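# Weigh three deep-well blocks and sort them into nests

## Task

Take the three deep-well blocks out of the infeed nest IN and sort each by its weight against the batch limits: a block that is too light goes to reject nest RU, a too-heavy one to reject nest RO, and one inside the limits to pass nest P1 or P2. At the end no nest may hold more than one block. Every block must rest flat within its nest's locators, with its well A1 (the cut-off corner) at the nest corner labelled A1. A block counts as placed only if it stays there without the robot holding it. Finally, open the gripper and move the arm away.

## Robot and tools

Robot: a single four-axis SCARA-style plate mover (scara4). Its joints are a vertical lift (0.000 to 0.550 m), a shoulder (-2.000 to 2.000 rad), an elbow (-2.800 to 2.800 rad) and a wrist yaw (-12.566 to 12.566 rad), then a two-finger parallel gripper that stays level: it can only turn about vertical, never tilt. The fingers point along the gripper's +x axis and close along its y axis. The controlled point, end_effector_position, sits midway between the rubber pads, roughly 2 to 3 cm back from the fingertips. Keep the elbow angle more than 0.4 rad away from 0, or the arm may fold and fault.

Scene frame: origin on the table top under the arm base, +z up, +y to the left when facing along +x. Result lines give end_effector_position in metres and end_effector_quat_wxyz in this frame; the printed position can be a little off, more so at long reach. Joint positions lists lift (m), shoulder, elbow, wrist yaw (rad), then the pad gap (m). "Hand target" is the pose the controller is currently driving toward. grip_measured is the measured opening on the same -1..+1 scale you command. A "pose unreachable" line means a clearance check altered or blocked your command.

Task aids: the check-weigher CW is set to the batch limits. Release a block on its platform and a front lamp soon shows amber UNDER, green ACCEPT or red OVER; weigh each block this way, then carry it to RU, RO, or P1/P2. Well A1 is at each block's cut-off corner; match it to the nest corner marked A1.

execute_actions(actions): a list of actions run in sequence. Each action is a table of 0 to 15 rows; each row lasts one control step (1/30 s), and if fewer than 15 rows are given the last row is repeated to fill 15 steps. A row is five numbers, each in [-1, 1]: dx, dy, dz, rz, opening. dx, dy, dz, rz are an offset in the gripper's own axes, measured from the gripper's measured pose at the start of that action (for the first action of a call, the last pose a result reported). Every row refers to that same start, not to the prior row. Scale: 1.0 equals 0.6 m of travel or 180 degrees of turn; rz is positive from +x toward +y. opening is absolute, not an offset: +1 fully open (0.140 m), -1 closed (pads still 0.066 m apart). Going fully open to closed takes at least about 0.6 s. An empty list simply returns the state and camera images. Each step the command is clipped to within 70 mm and 16 degrees of the measured pose, so far targets need several actions; after an action the arm goes no further than the last clipped pose. Results list end_effector_position at some steps; HELD marks a step partly or fully held back.

move(target, speed, blocking): target is one row of five numbers as above, an offset from the pose shown in the latest result, in gripper axes, plus an absolute opening that is sent when the move begins. The gripper follows a straight path; speed is the path's top speed in m/s (0.002 to 0.5, default 0.25; turning up to twice that in rad/s). Paths last 0.5 to 10 s and are cut off at 10 s. The path does not avoid obstacles, and the real gripper may lag, stray, or exceed speed, especially with the arm nearly straight. It turns the short way round. The result adds a "move:" line: done (at rest near target), off_target, moving, held or fault, plus any limits (paced = command clipped; held = some steps blocked by a check, after which the arm may surge) and the distance to target. With blocking=false the result returns after 0.5 s while the arm keeps going; check with wait(0), and call wait or stop before any new execute_actions or move.

wait(seconds): 0 to 10; lets the scene run with the last command held, returning early if a running move ends. stop(): brakes a running move; braking needs space, more at high speed; the fingers carry on. zoom_image(camera, region): a closer look at the latest image of cam_head_left, cam_head_right, cam_high, cam_low or cam_wrist; region is [x0, y0, x1, y1] in pixels, origin top-left, at most 504 by 504. All cameras are 504x504. finished_scene(scene): ends the current scene (give its number) once the robot has held your last command; it cannot be reversed and reports whether the goal was met. Replying without a tool call ends everything.

Gripping: command an opening below grip_measured to hold; about 0.04 under it grips firmly, a smaller margin more gently. Pads exert about 18 N each, and fast closing can squeeze harder. Readings may carry a constant error of about 1 mm.

Cautions: offsets come from the measured pose, so re-sending a small downward offset against a firm surface does not press harder, but against something yielding it goes deeper. Faster contact and targets set further past the contact hit harder. If a joint's contact torque reaches its load limit (lift 54.6 N, shoulder 8.19 N m, elbow 4.09 N m, wrist yaw 1.36 N m, including a held block's weight) the arm halts for 10 s and the rest of the call is skipped. Holding loads heats motors even between your calls, since the robot holds its last command meanwhile; a MOTOR HOT line appears from 85 °C and at 100 °C an OVER-TEMPERATURE FAULT brakes the arm. Loose parts may occasionally get tugged or pushed. Never drop, slam or knock anything off the table; that ends the scene.

Each tool is called as name(argument=value, ...), one argument or row to a line, values as JSON.

## Session

execute_actions(
  actions=[],
)

Scene clock: 0.00 s.
end_effector_position=(+0.3503, +0.0940, +0.4270) grip_measured=+1.00 end_effector_quat_wxyz=(+0.132, +0.000, +0.000, +0.991)
Joint positions: [0.422 1.004 1.297 0.576 0.14 ]
Hand target: +0.350, +0.094, +0.427; +0.132, +0.000, +0.000, +0.991

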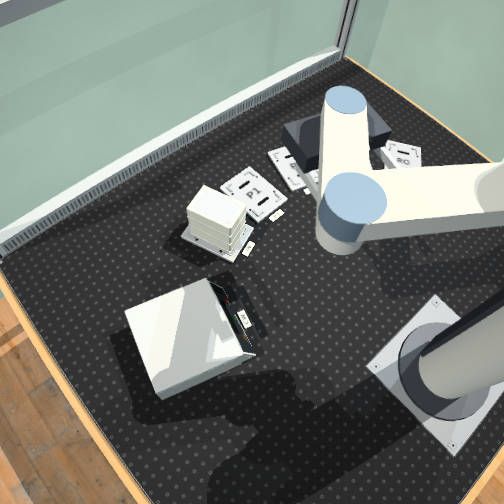

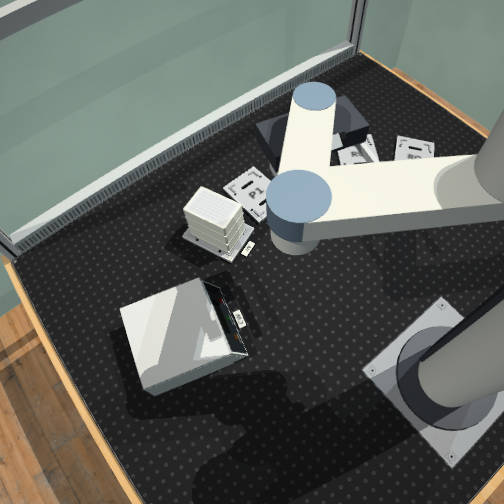

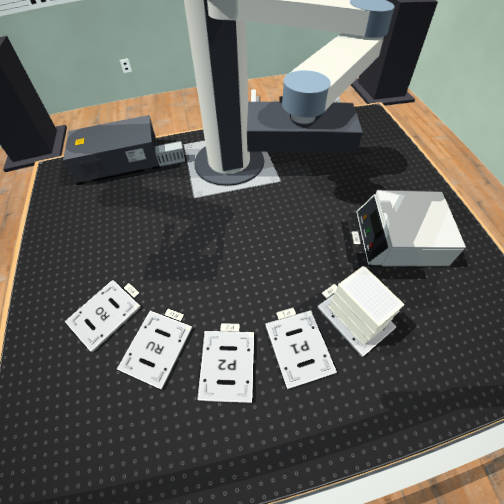

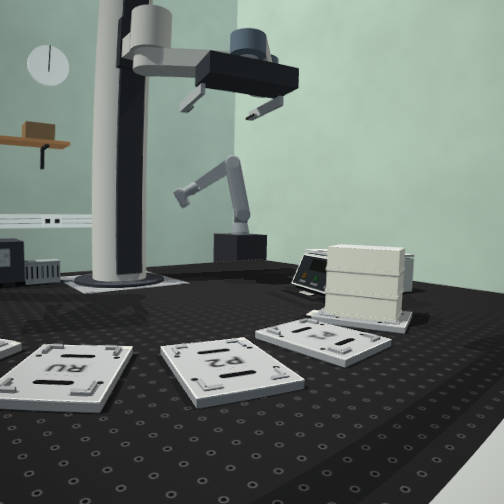

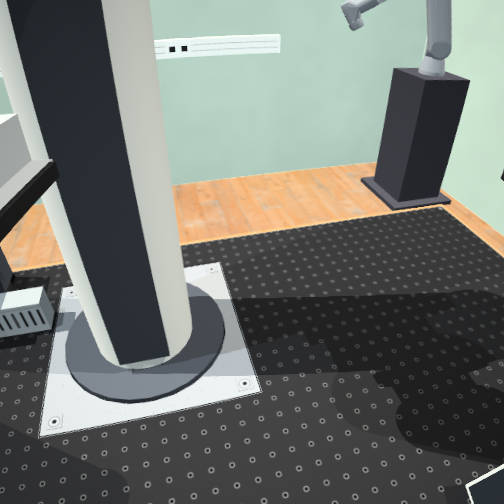

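zoom_image(
  camera="cam_high",
  region=[250, 170, 490, 410],
)

zoom_image(
  camera="cam_high",
  region=[50, 250, 290, 420],
)

zoom_image(
  camera="cam_head_left",
  region=[100, 150, 320, 410],
)

Region (250, 170, 490, 410) of cam_high's 504x504 image, scaled by 2.100, with more detail than that image has.

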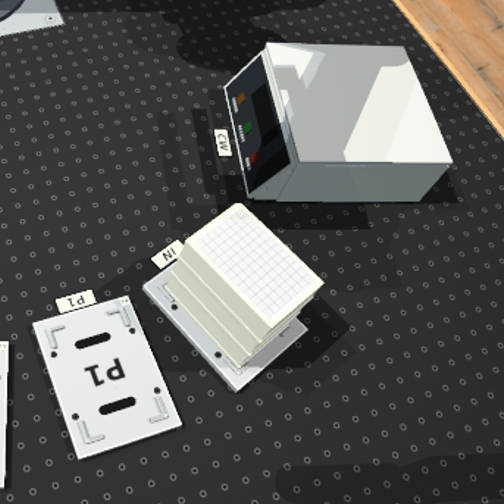

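Region (50, 250, 290, 420) of cam_high's 504x504 image, scaled by 2.100, with more detail than that image has; it fills the top 357 rows of this view, and the rest is white.

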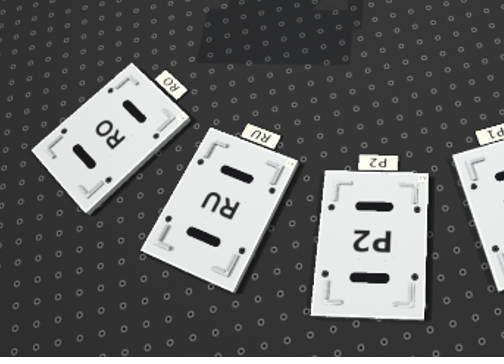

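Region (100, 150, 320, 410) of cam_head_left's 504x504 image, scaled by 1.938, with more detail than that image has; it fills the left 426 columns of this view, and the rest is white.

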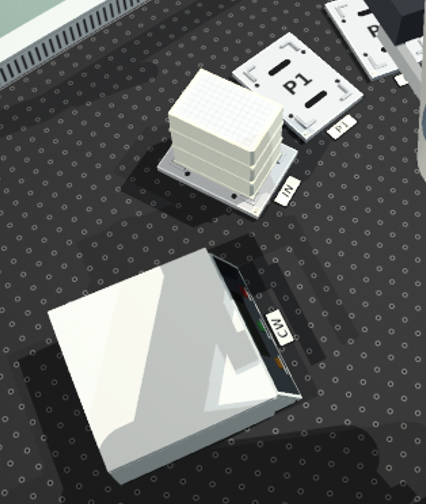

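move(
  target=[-0.136, -0.134, -0.128, -0.721, 1],
  speed=0.4,
)

Scene clock: 33.37 s.
end_effector_position=(+0.4501, +0.1503, +0.3502) grip_measured=+1.00 end_effector_quat_wxyz=(+0.954, +0.000, +0.000, +0.301)
Joint positions: [ 0.345  1.429  0.67  -1.487  0.14 ]
Hand target: +0.450, +0.150, +0.350; +0.954, +0.000, +0.000, +0.301
Off the commanded pose: 0.000 m, 0 deg.
move: done

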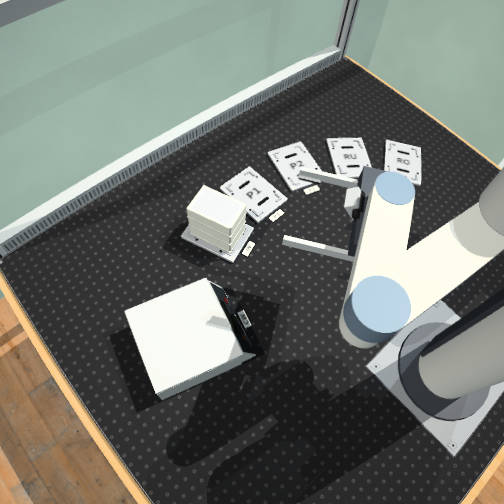

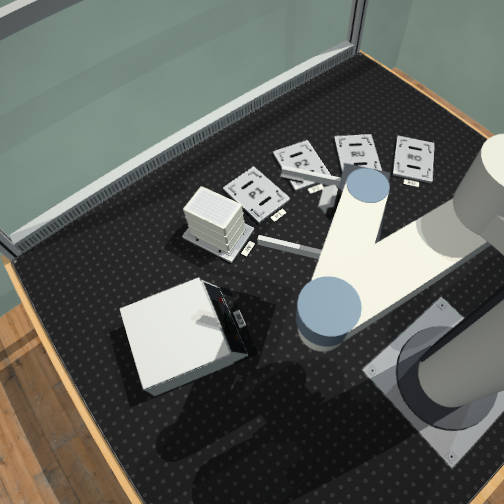

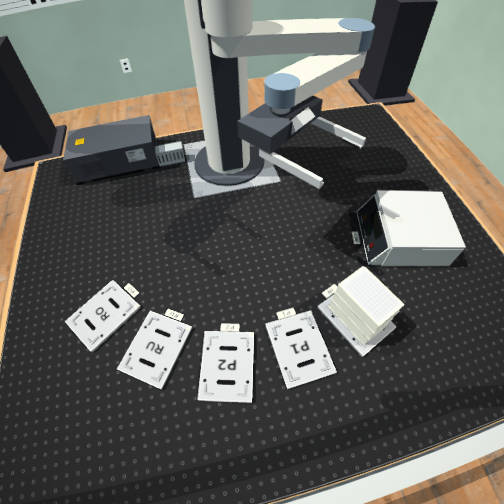

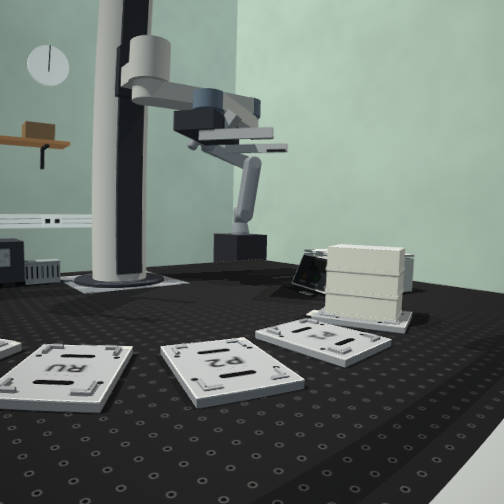

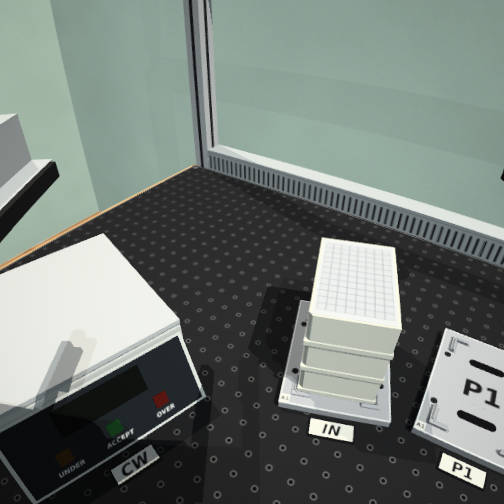

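zoom_image(
  camera="cam_wrist",
  region=[260, 220, 500, 460],
)

Region (260, 220, 500, 460) of cam_wrist's 504x504 image, scaled by 2.100, with more detail than that image has.

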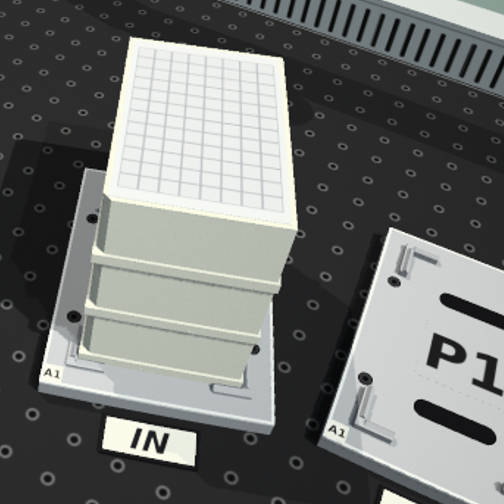

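move(
  target=[0.2518, -0.1347, -0.183, -0.0772, 1],
  speed=0.4,
)

Scene clock: 83.07 s.
end_effector_position=(+0.6202, +0.1709, +0.2403) grip_measured=+1.00 end_effector_quat_wxyz=(+0.983, +0.000, +0.000, +0.184)
Joint positions: [ 0.235  1.144  1.402 -2.177  0.14 ]
Hand target: +0.620, +0.171, +0.240; +0.983, +0.000, +0.000, +0.184
Off the commanded pose: 0.000 m, 0 deg.
move: done

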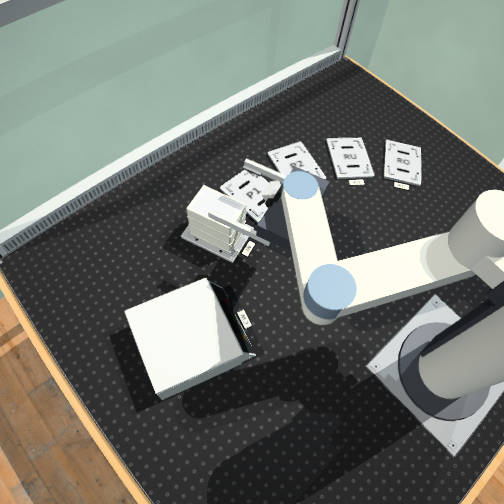

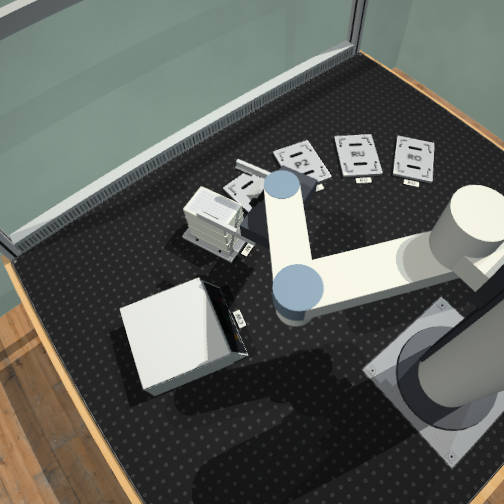

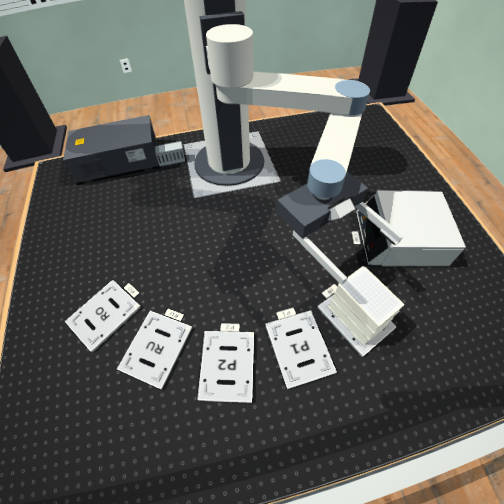

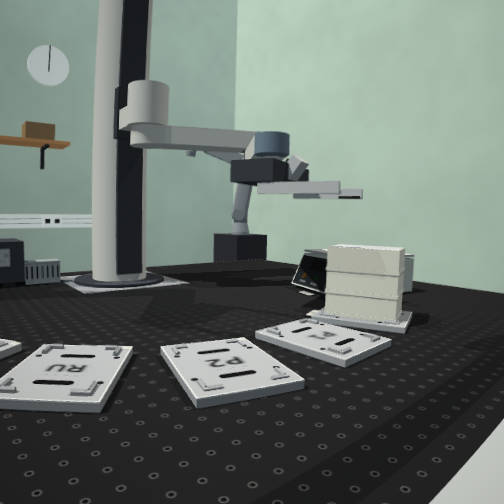

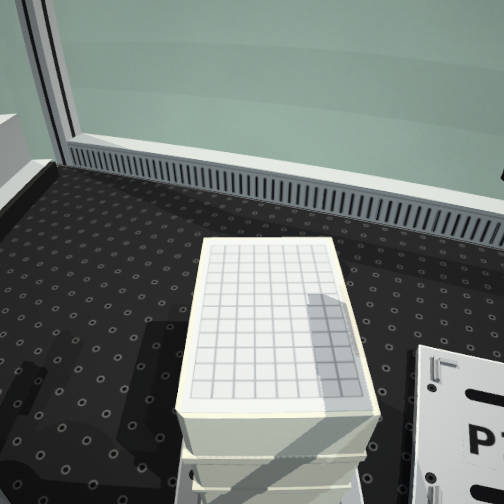

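zoom_image(
  camera="cam_wrist",
  region=[160, 220, 400, 460],
)

Region (160, 220, 400, 460) of cam_wrist's 504x504 image, scaled by 2.100, with more detail than that image has.

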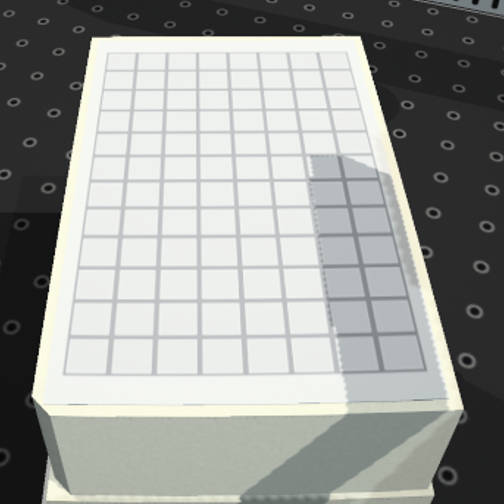

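move(
  target=[-0.0979, -0.2264, -0.117, -0.1008, 1],
  speed=0.5,
)

zoom_image(
  camera="cam_wrist",
  region=[130, 200, 434, 504],
)

Scene clock: 145.40 s.
end_effector_position=(+0.6144, +0.0227, +0.1701) grip_measured=+1.00 end_effector_quat_wxyz=(+1.000, +0.000, +0.000, +0.026)
Joint positions: [ 0.165  0.902  1.221 -2.072  0.14 ]
Hand target: +0.614, +0.023, +0.170; +1.000, +0.000, +0.000, +0.026
Off the commanded pose: 0.000 m, 0 deg.
move: done

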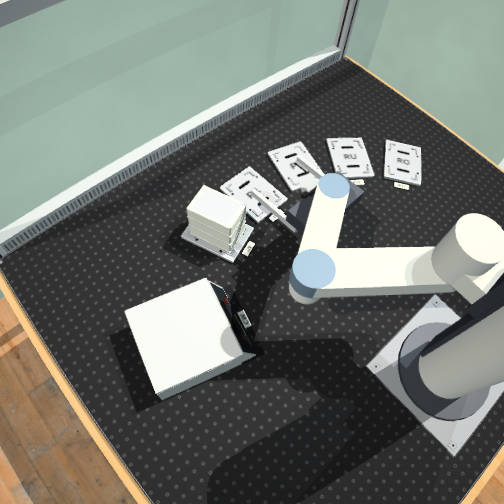

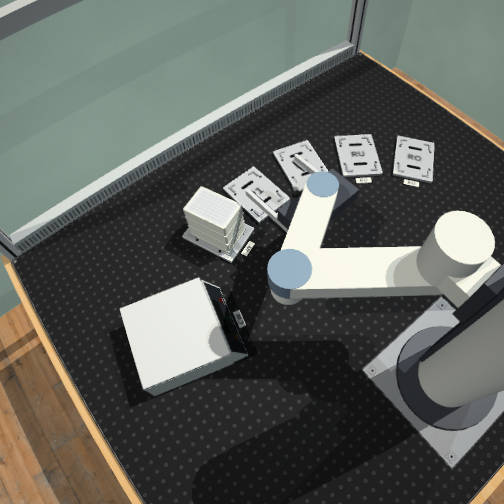

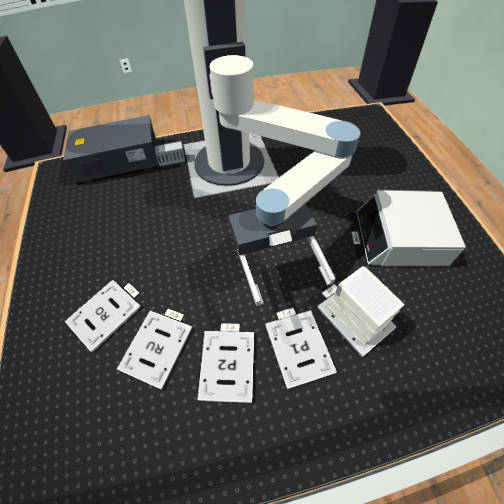

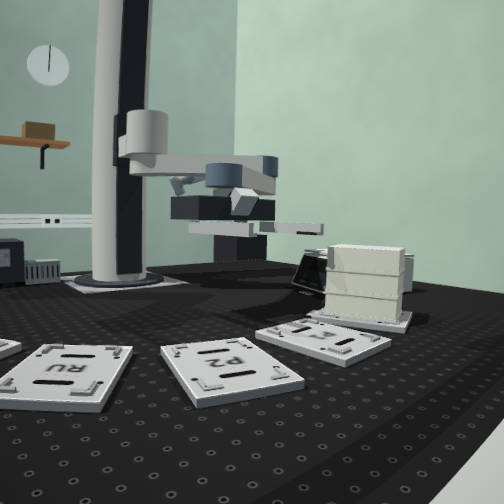

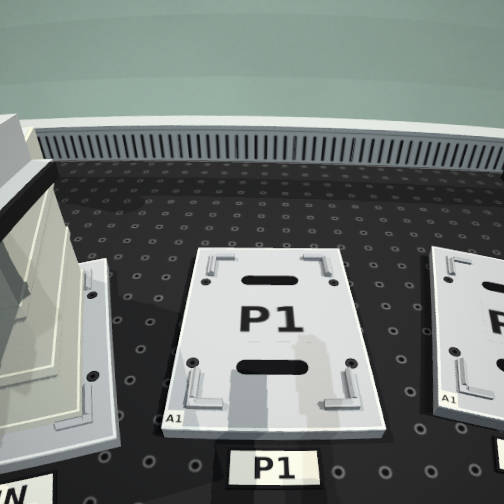

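Region (130, 200, 434, 504) of cam_wrist's 504x504 image, scaled by 1.658, with more detail than that image has.

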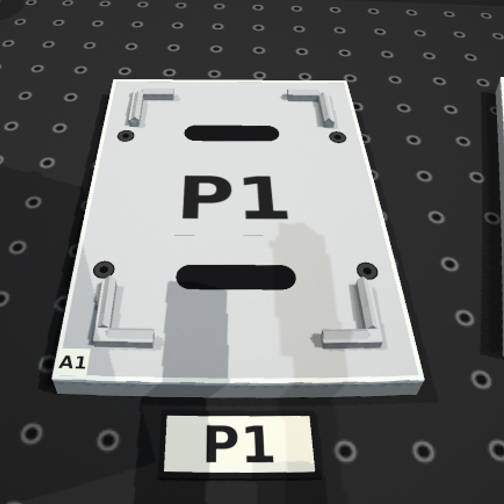

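move(
  target=[-0.0385, -0.2347, 0, -0.1036, 1],
  speed=0.5,
)

zoom_image(
  camera="cam_wrist",
  region=[140, 210, 410, 480],
)

move(
  target=[-0.0385, -0.2347, 0, -0.1036, 1],
  speed=0.5,
)

zoom_image(
  camera="cam_wrist",
  region=[140, 210, 410, 480],
)

move(
  target=[-0.0385, -0.2347, 0, -0.1036, 1],
  speed=0.5,
)

zoom_image(
  camera="cam_wrist",
  region=[140, 210, 410, 480],
)

Scene clock: 199.03 s.
end_effector_position=(+0.5986, -0.1193, +0.1701) grip_measured=+1.00 end_effector_quat_wxyz=(+0.991, +0.000, +0.000, -0.136)
Joint positions: [ 0.165  0.576  1.222 -2.071  0.14 ]
Hand target: +0.599, -0.119, +0.170; +0.991, +0.000, +0.000, -0.136
Off the commanded pose: 0.000 m, 0 deg.
move: done

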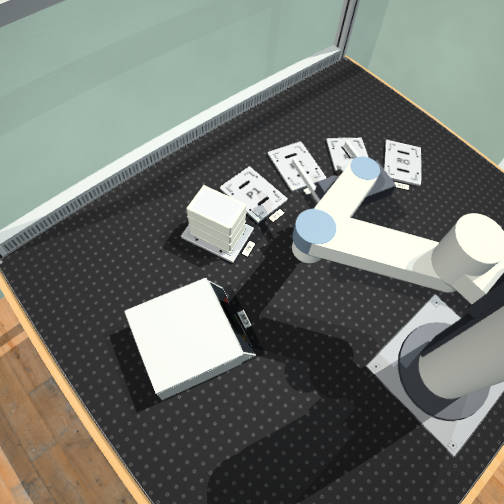

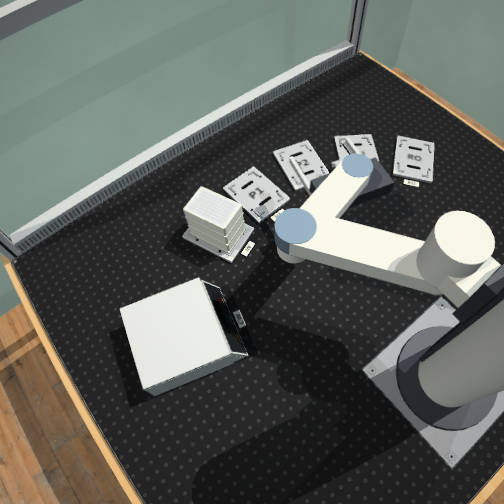

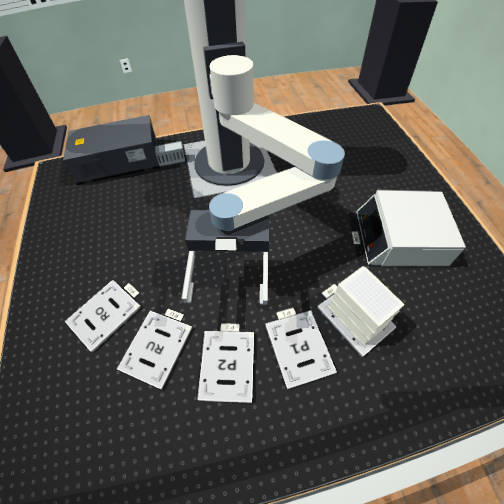

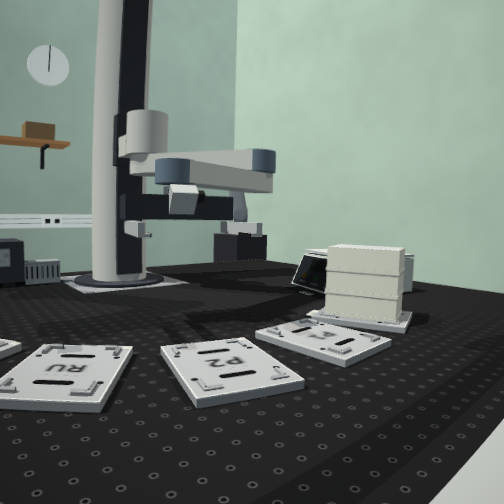

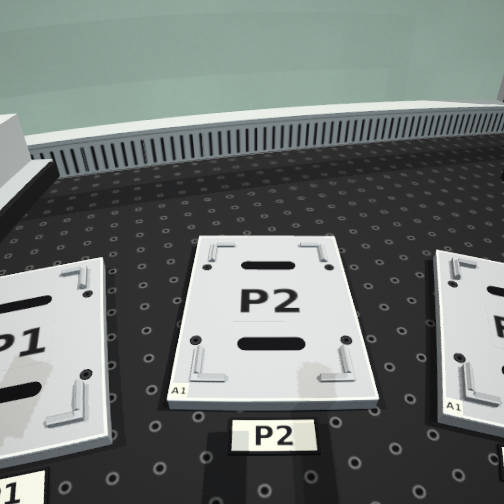

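Region (140, 210, 410, 480) of cam_wrist's 504x504 image, scaled by 1.867, with more detail than that image has.

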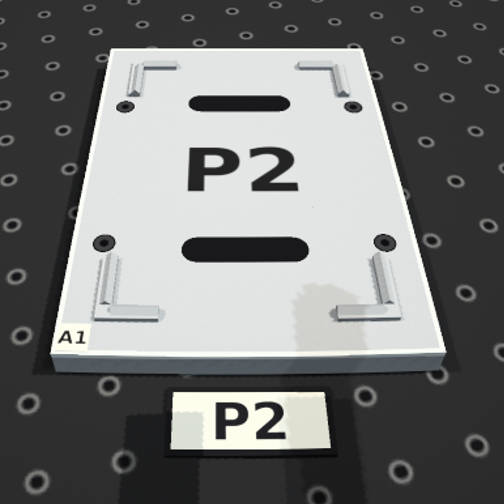

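Scene clock: 199.87 s.
end_effector_position=(+0.5382, -0.2487, +0.1701) grip_measured=+1.00 end_effector_quat_wxyz=(+0.955, +0.000, +0.000, -0.295)
Joint positions: [ 0.165  0.249  1.222 -2.071  0.14 ]
Hand target: +0.538, -0.249, +0.170; +0.955, +0.000, +0.000, -0.295
Off the commanded pose: 0.000 m, 0 deg.
move: done

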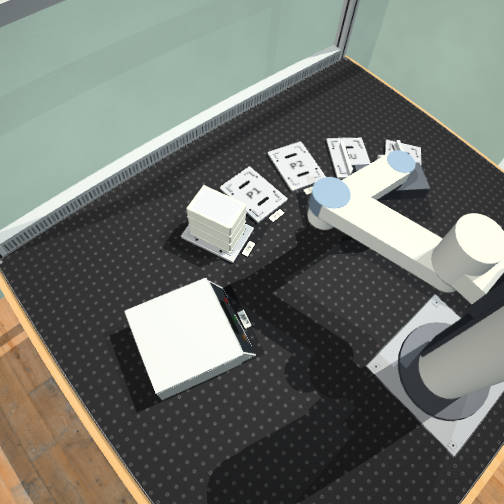

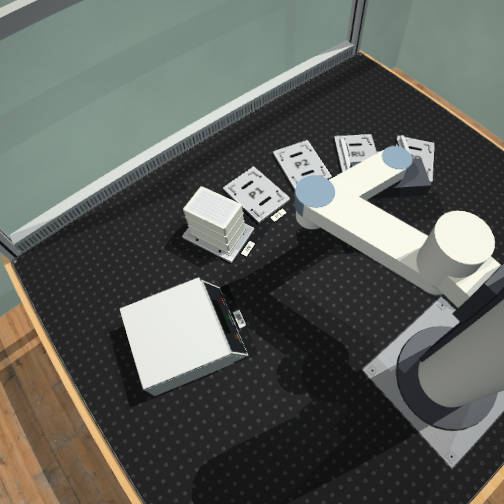

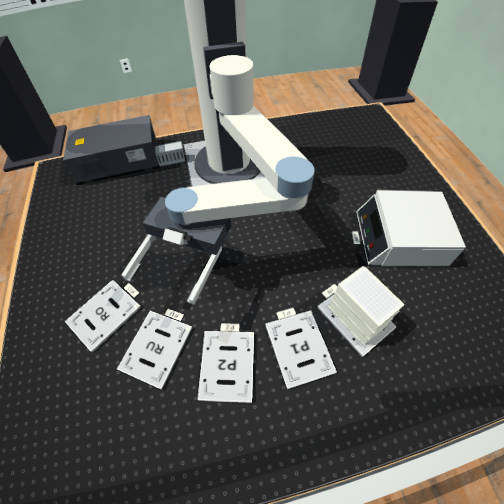

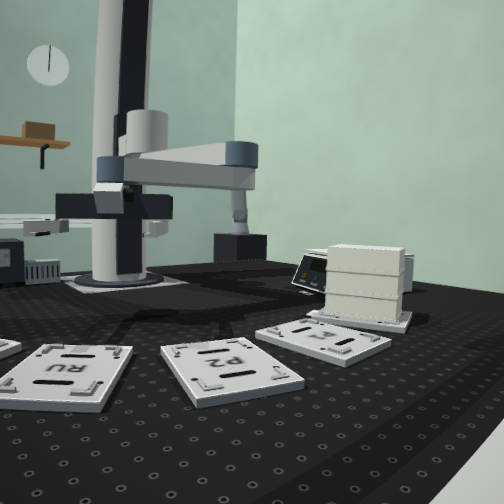

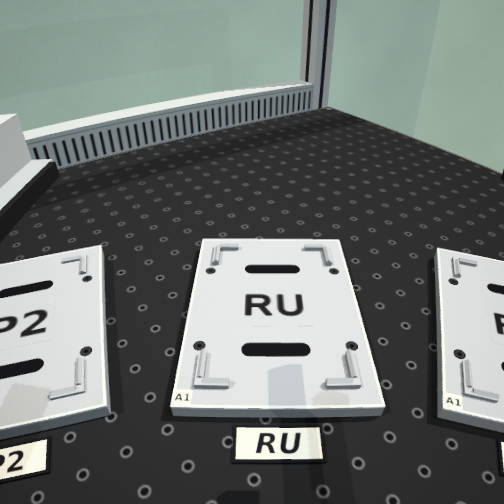

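Region (140, 210, 410, 480) of cam_wrist's 504x504 image, scaled by 1.867, with more detail than that image has.

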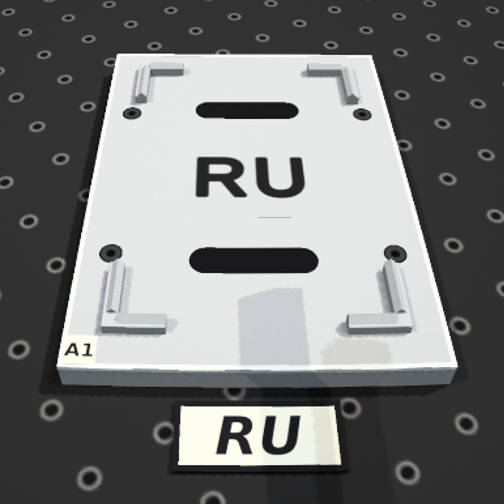

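Scene clock: 200.70 s.
end_effector_position=(+0.4395, -0.3520, +0.1701) grip_measured=+1.00 end_effector_quat_wxyz=(+0.895, +0.000, +0.000, -0.446)
Joint positions: [ 0.165 -0.077  1.223 -2.071  0.14 ]
Hand target: +0.440, -0.352, +0.170; +0.895, +0.000, +0.000, -0.446
Off the commanded pose: 0.000 m, 0 deg.
move: done

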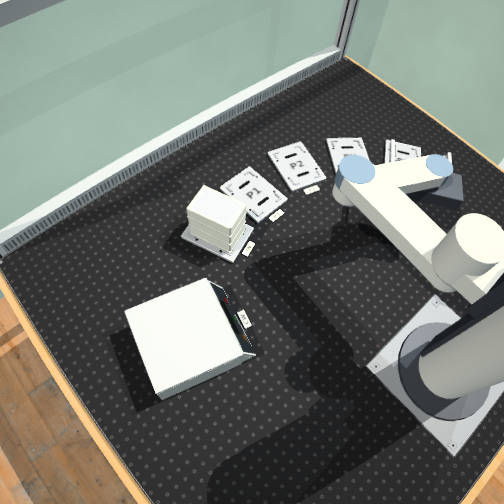

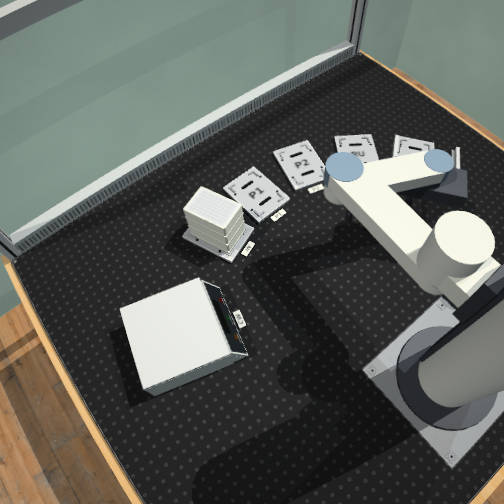

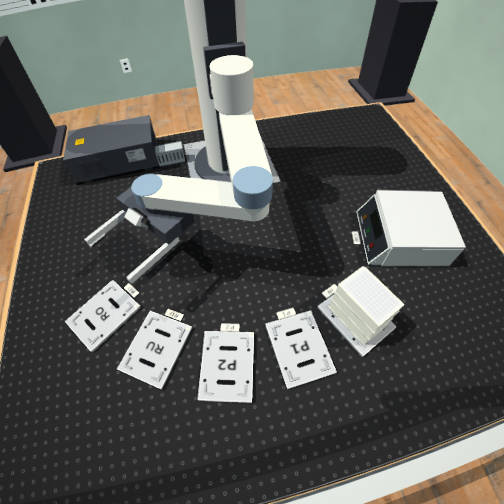

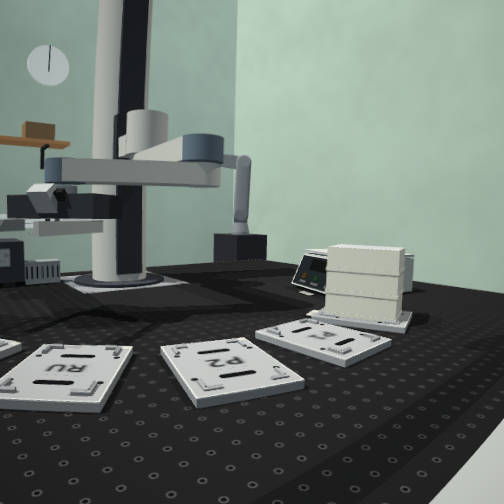

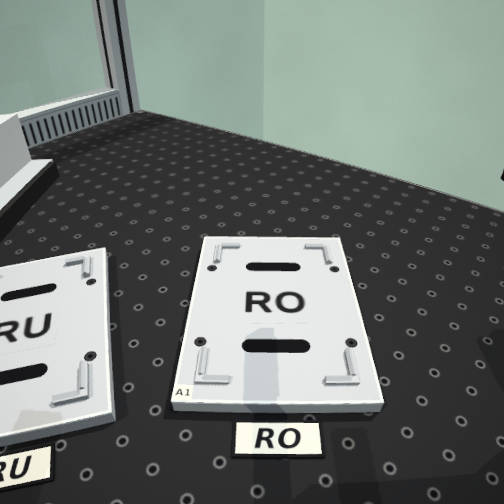

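Region (140, 210, 410, 480) of cam_wrist's 504x504 image, scaled by 1.867, with more detail than that image has.

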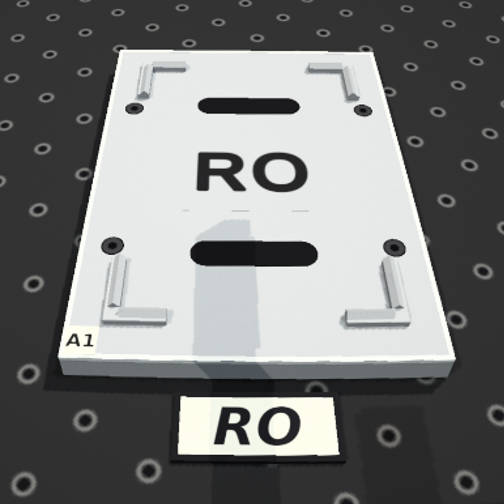

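move(
  target=[-0.4905, 0.8523, 0, 0.4142, -0.2],
  speed=0.5,
)

Scene clock: 254.90 s.
end_effector_position=(+0.6708, +0.1911, +0.1701) grip_measured=-0.20 end_effector_quat_wxyz=(+0.982, +0.000, +0.000, +0.187)
Joint positions: [ 0.165  1.018  1.699 -2.34   0.096]
Hand target: +0.671, +0.191, +0.170; +0.982, +0.000, +0.000, +0.187
Off the commanded pose: 0.000 m, 0 deg.
move: done; limits=paced

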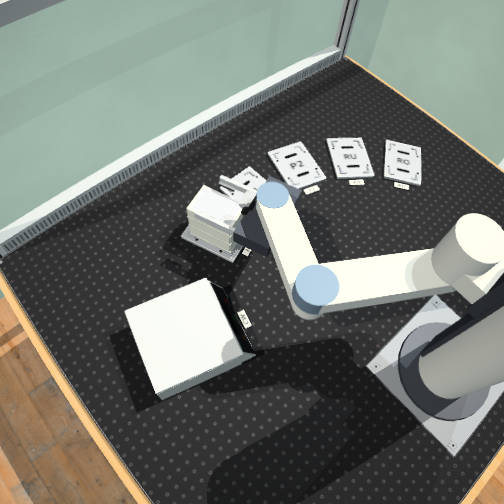

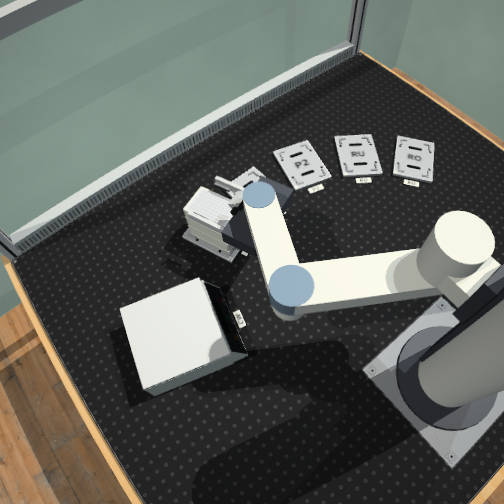

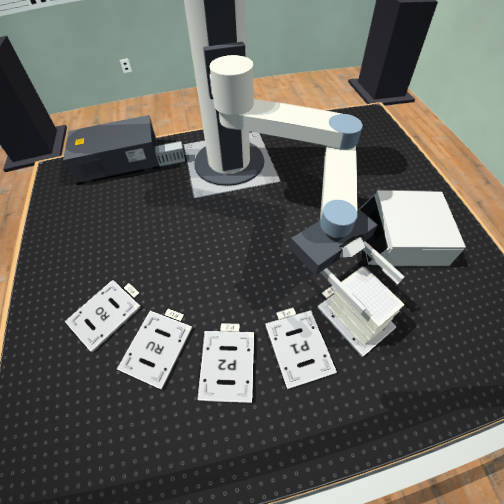

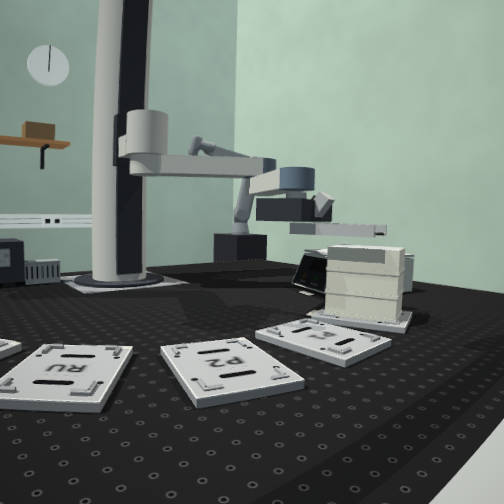

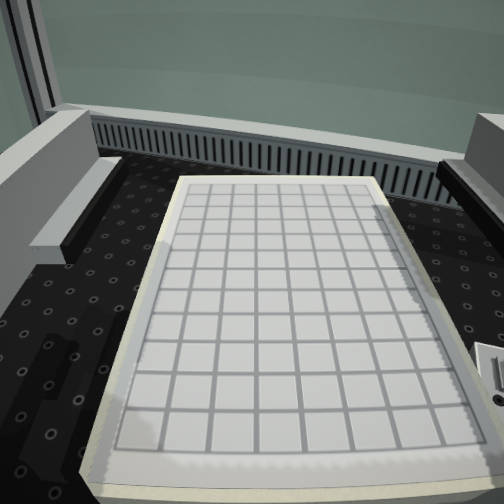

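zoom_image(
  camera="cam_wrist",
  region=[160, 150, 400, 270],
)

zoom_image(
  camera="cam_wrist",
  region=[70, 384, 310, 504],
)

zoom_image(
  camera="cam_wrist",
  region=[264, 384, 504, 504],
)

Region (160, 150, 400, 270) of cam_wrist's 504x504 image, scaled by 2.100, with more detail than that image has.

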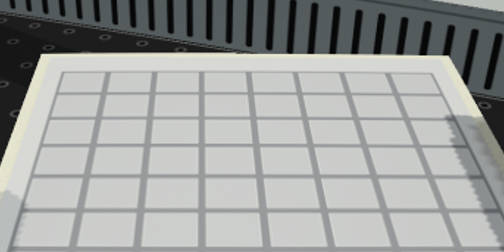

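Region (70, 384, 310, 504) of cam_wrist's 504x504 image, scaled by 2.100, with more detail than that image has.

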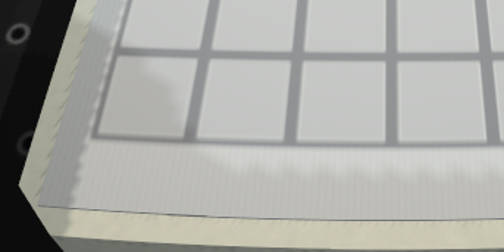

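Region (264, 384, 504, 504) of cam_wrist's 504x504 image, scaled by 2.100, with more detail than that image has.

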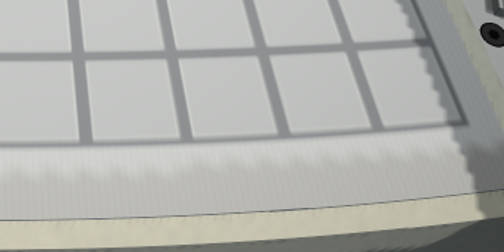

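zoom_image(
  camera="cam_low",
  region=[300, 215, 430, 345],
)

Region (300, 215, 430, 345) of cam_low's 504x504 image, scaled by 3.877, with more detail than that image has.

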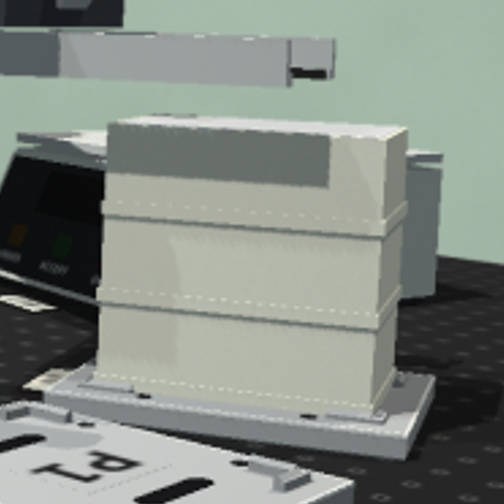

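move(
  target=[0.0027, -0.001, -0.0768, 0, -0.45],
  speed=0.15,
)

move(
  target=[0, 0, 0, 0, -0.6],
)

Scene clock: 304.57 s.
end_effector_position=(+0.6724, +0.1912, +0.1240) grip_measured=-0.45 end_effector_quat_wxyz=(+0.982, +0.000, +0.000, +0.188)
Joint positions: [ 0.119  1.013  1.708 -2.344  0.086]
Hand target: +0.673, +0.191, +0.124; +0.982, +0.000, +0.000, +0.187
Off the commanded pose: 0.000 m, 0 deg.
move: done

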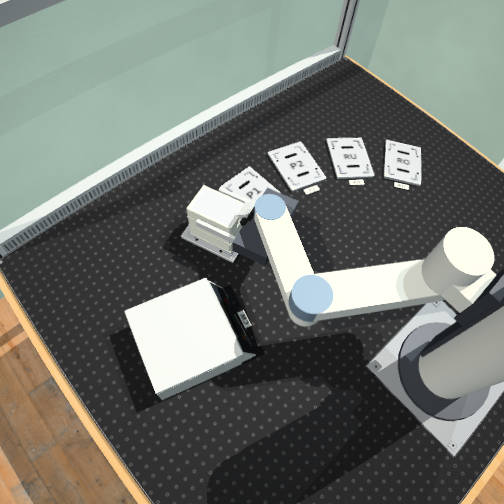

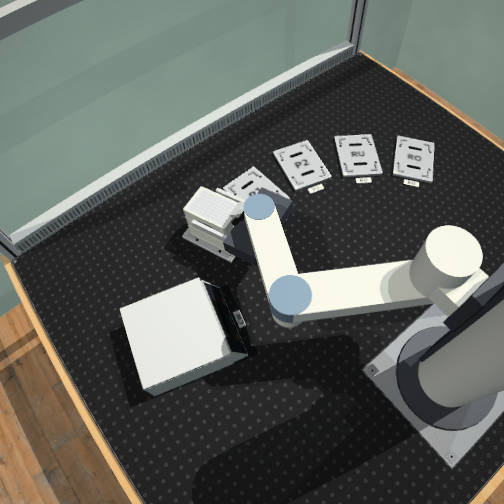

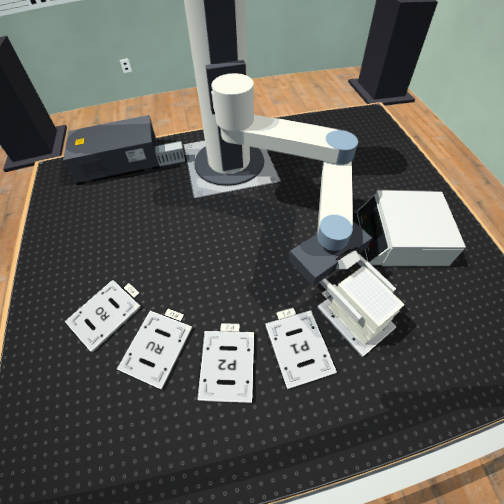

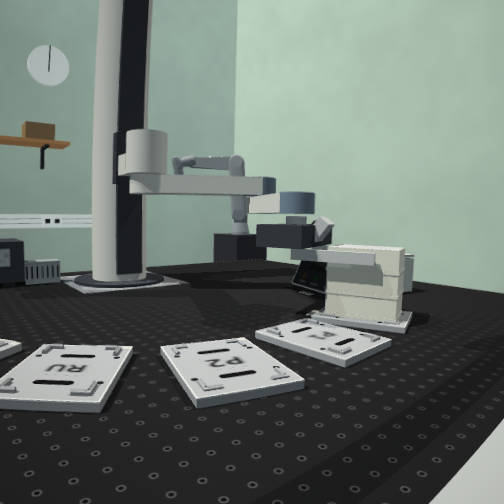

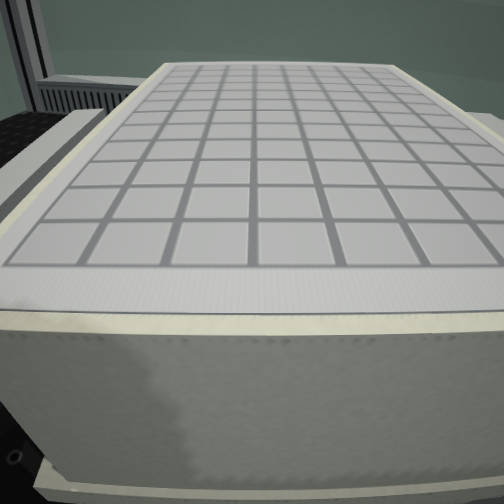

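Scene clock: 305.07 s.
end_effector_position=(+0.6724, +0.1912, +0.1240) grip_measured=-0.52 end_effector_quat_wxyz=(+0.982, +0.000, +0.000, +0.188)
Joint positions: [ 0.119  1.013  1.708 -2.344  0.084]
Hand target: +0.672, +0.191, +0.124; +0.982, +0.000, +0.000, +0.188
Off the commanded pose: 0.000 m, 0 deg.
move: done

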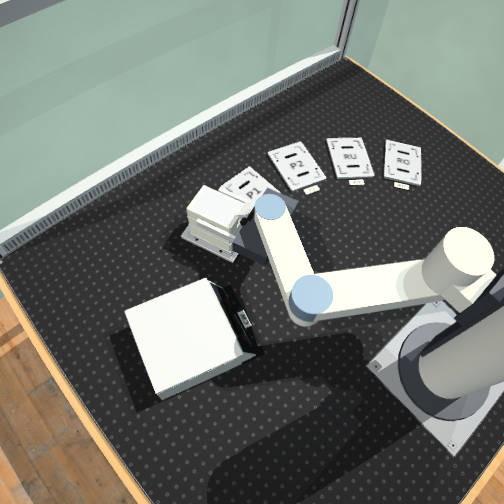

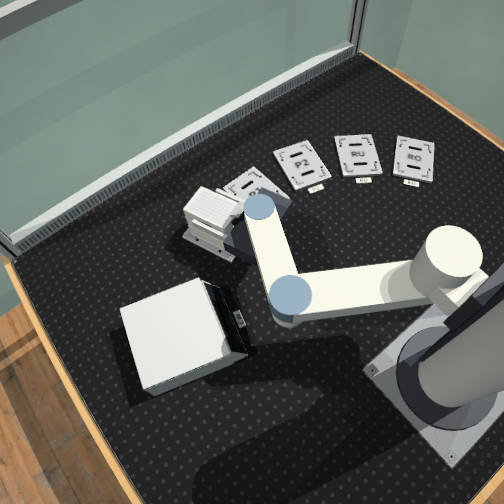

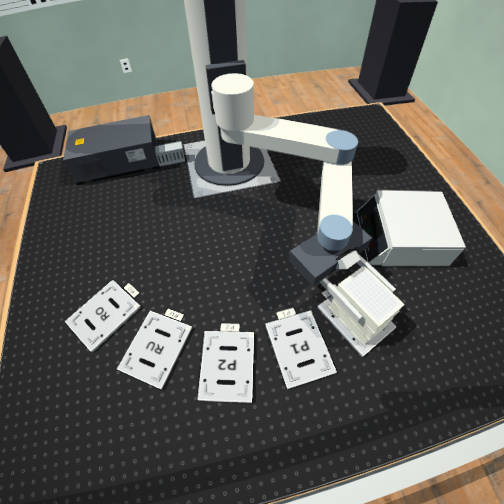

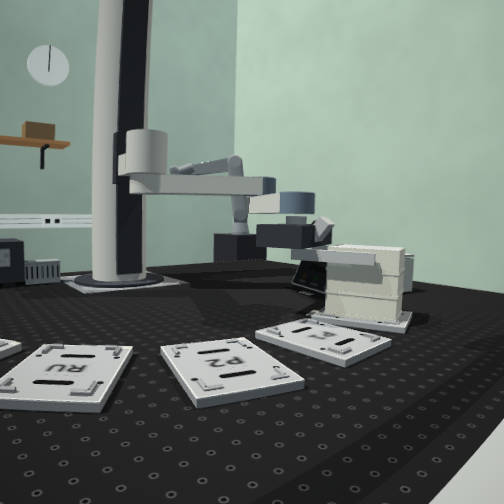

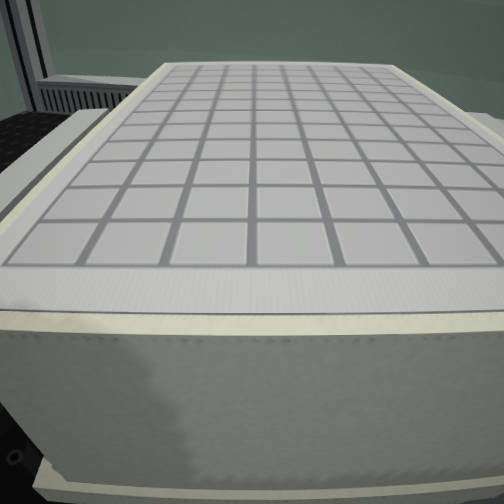

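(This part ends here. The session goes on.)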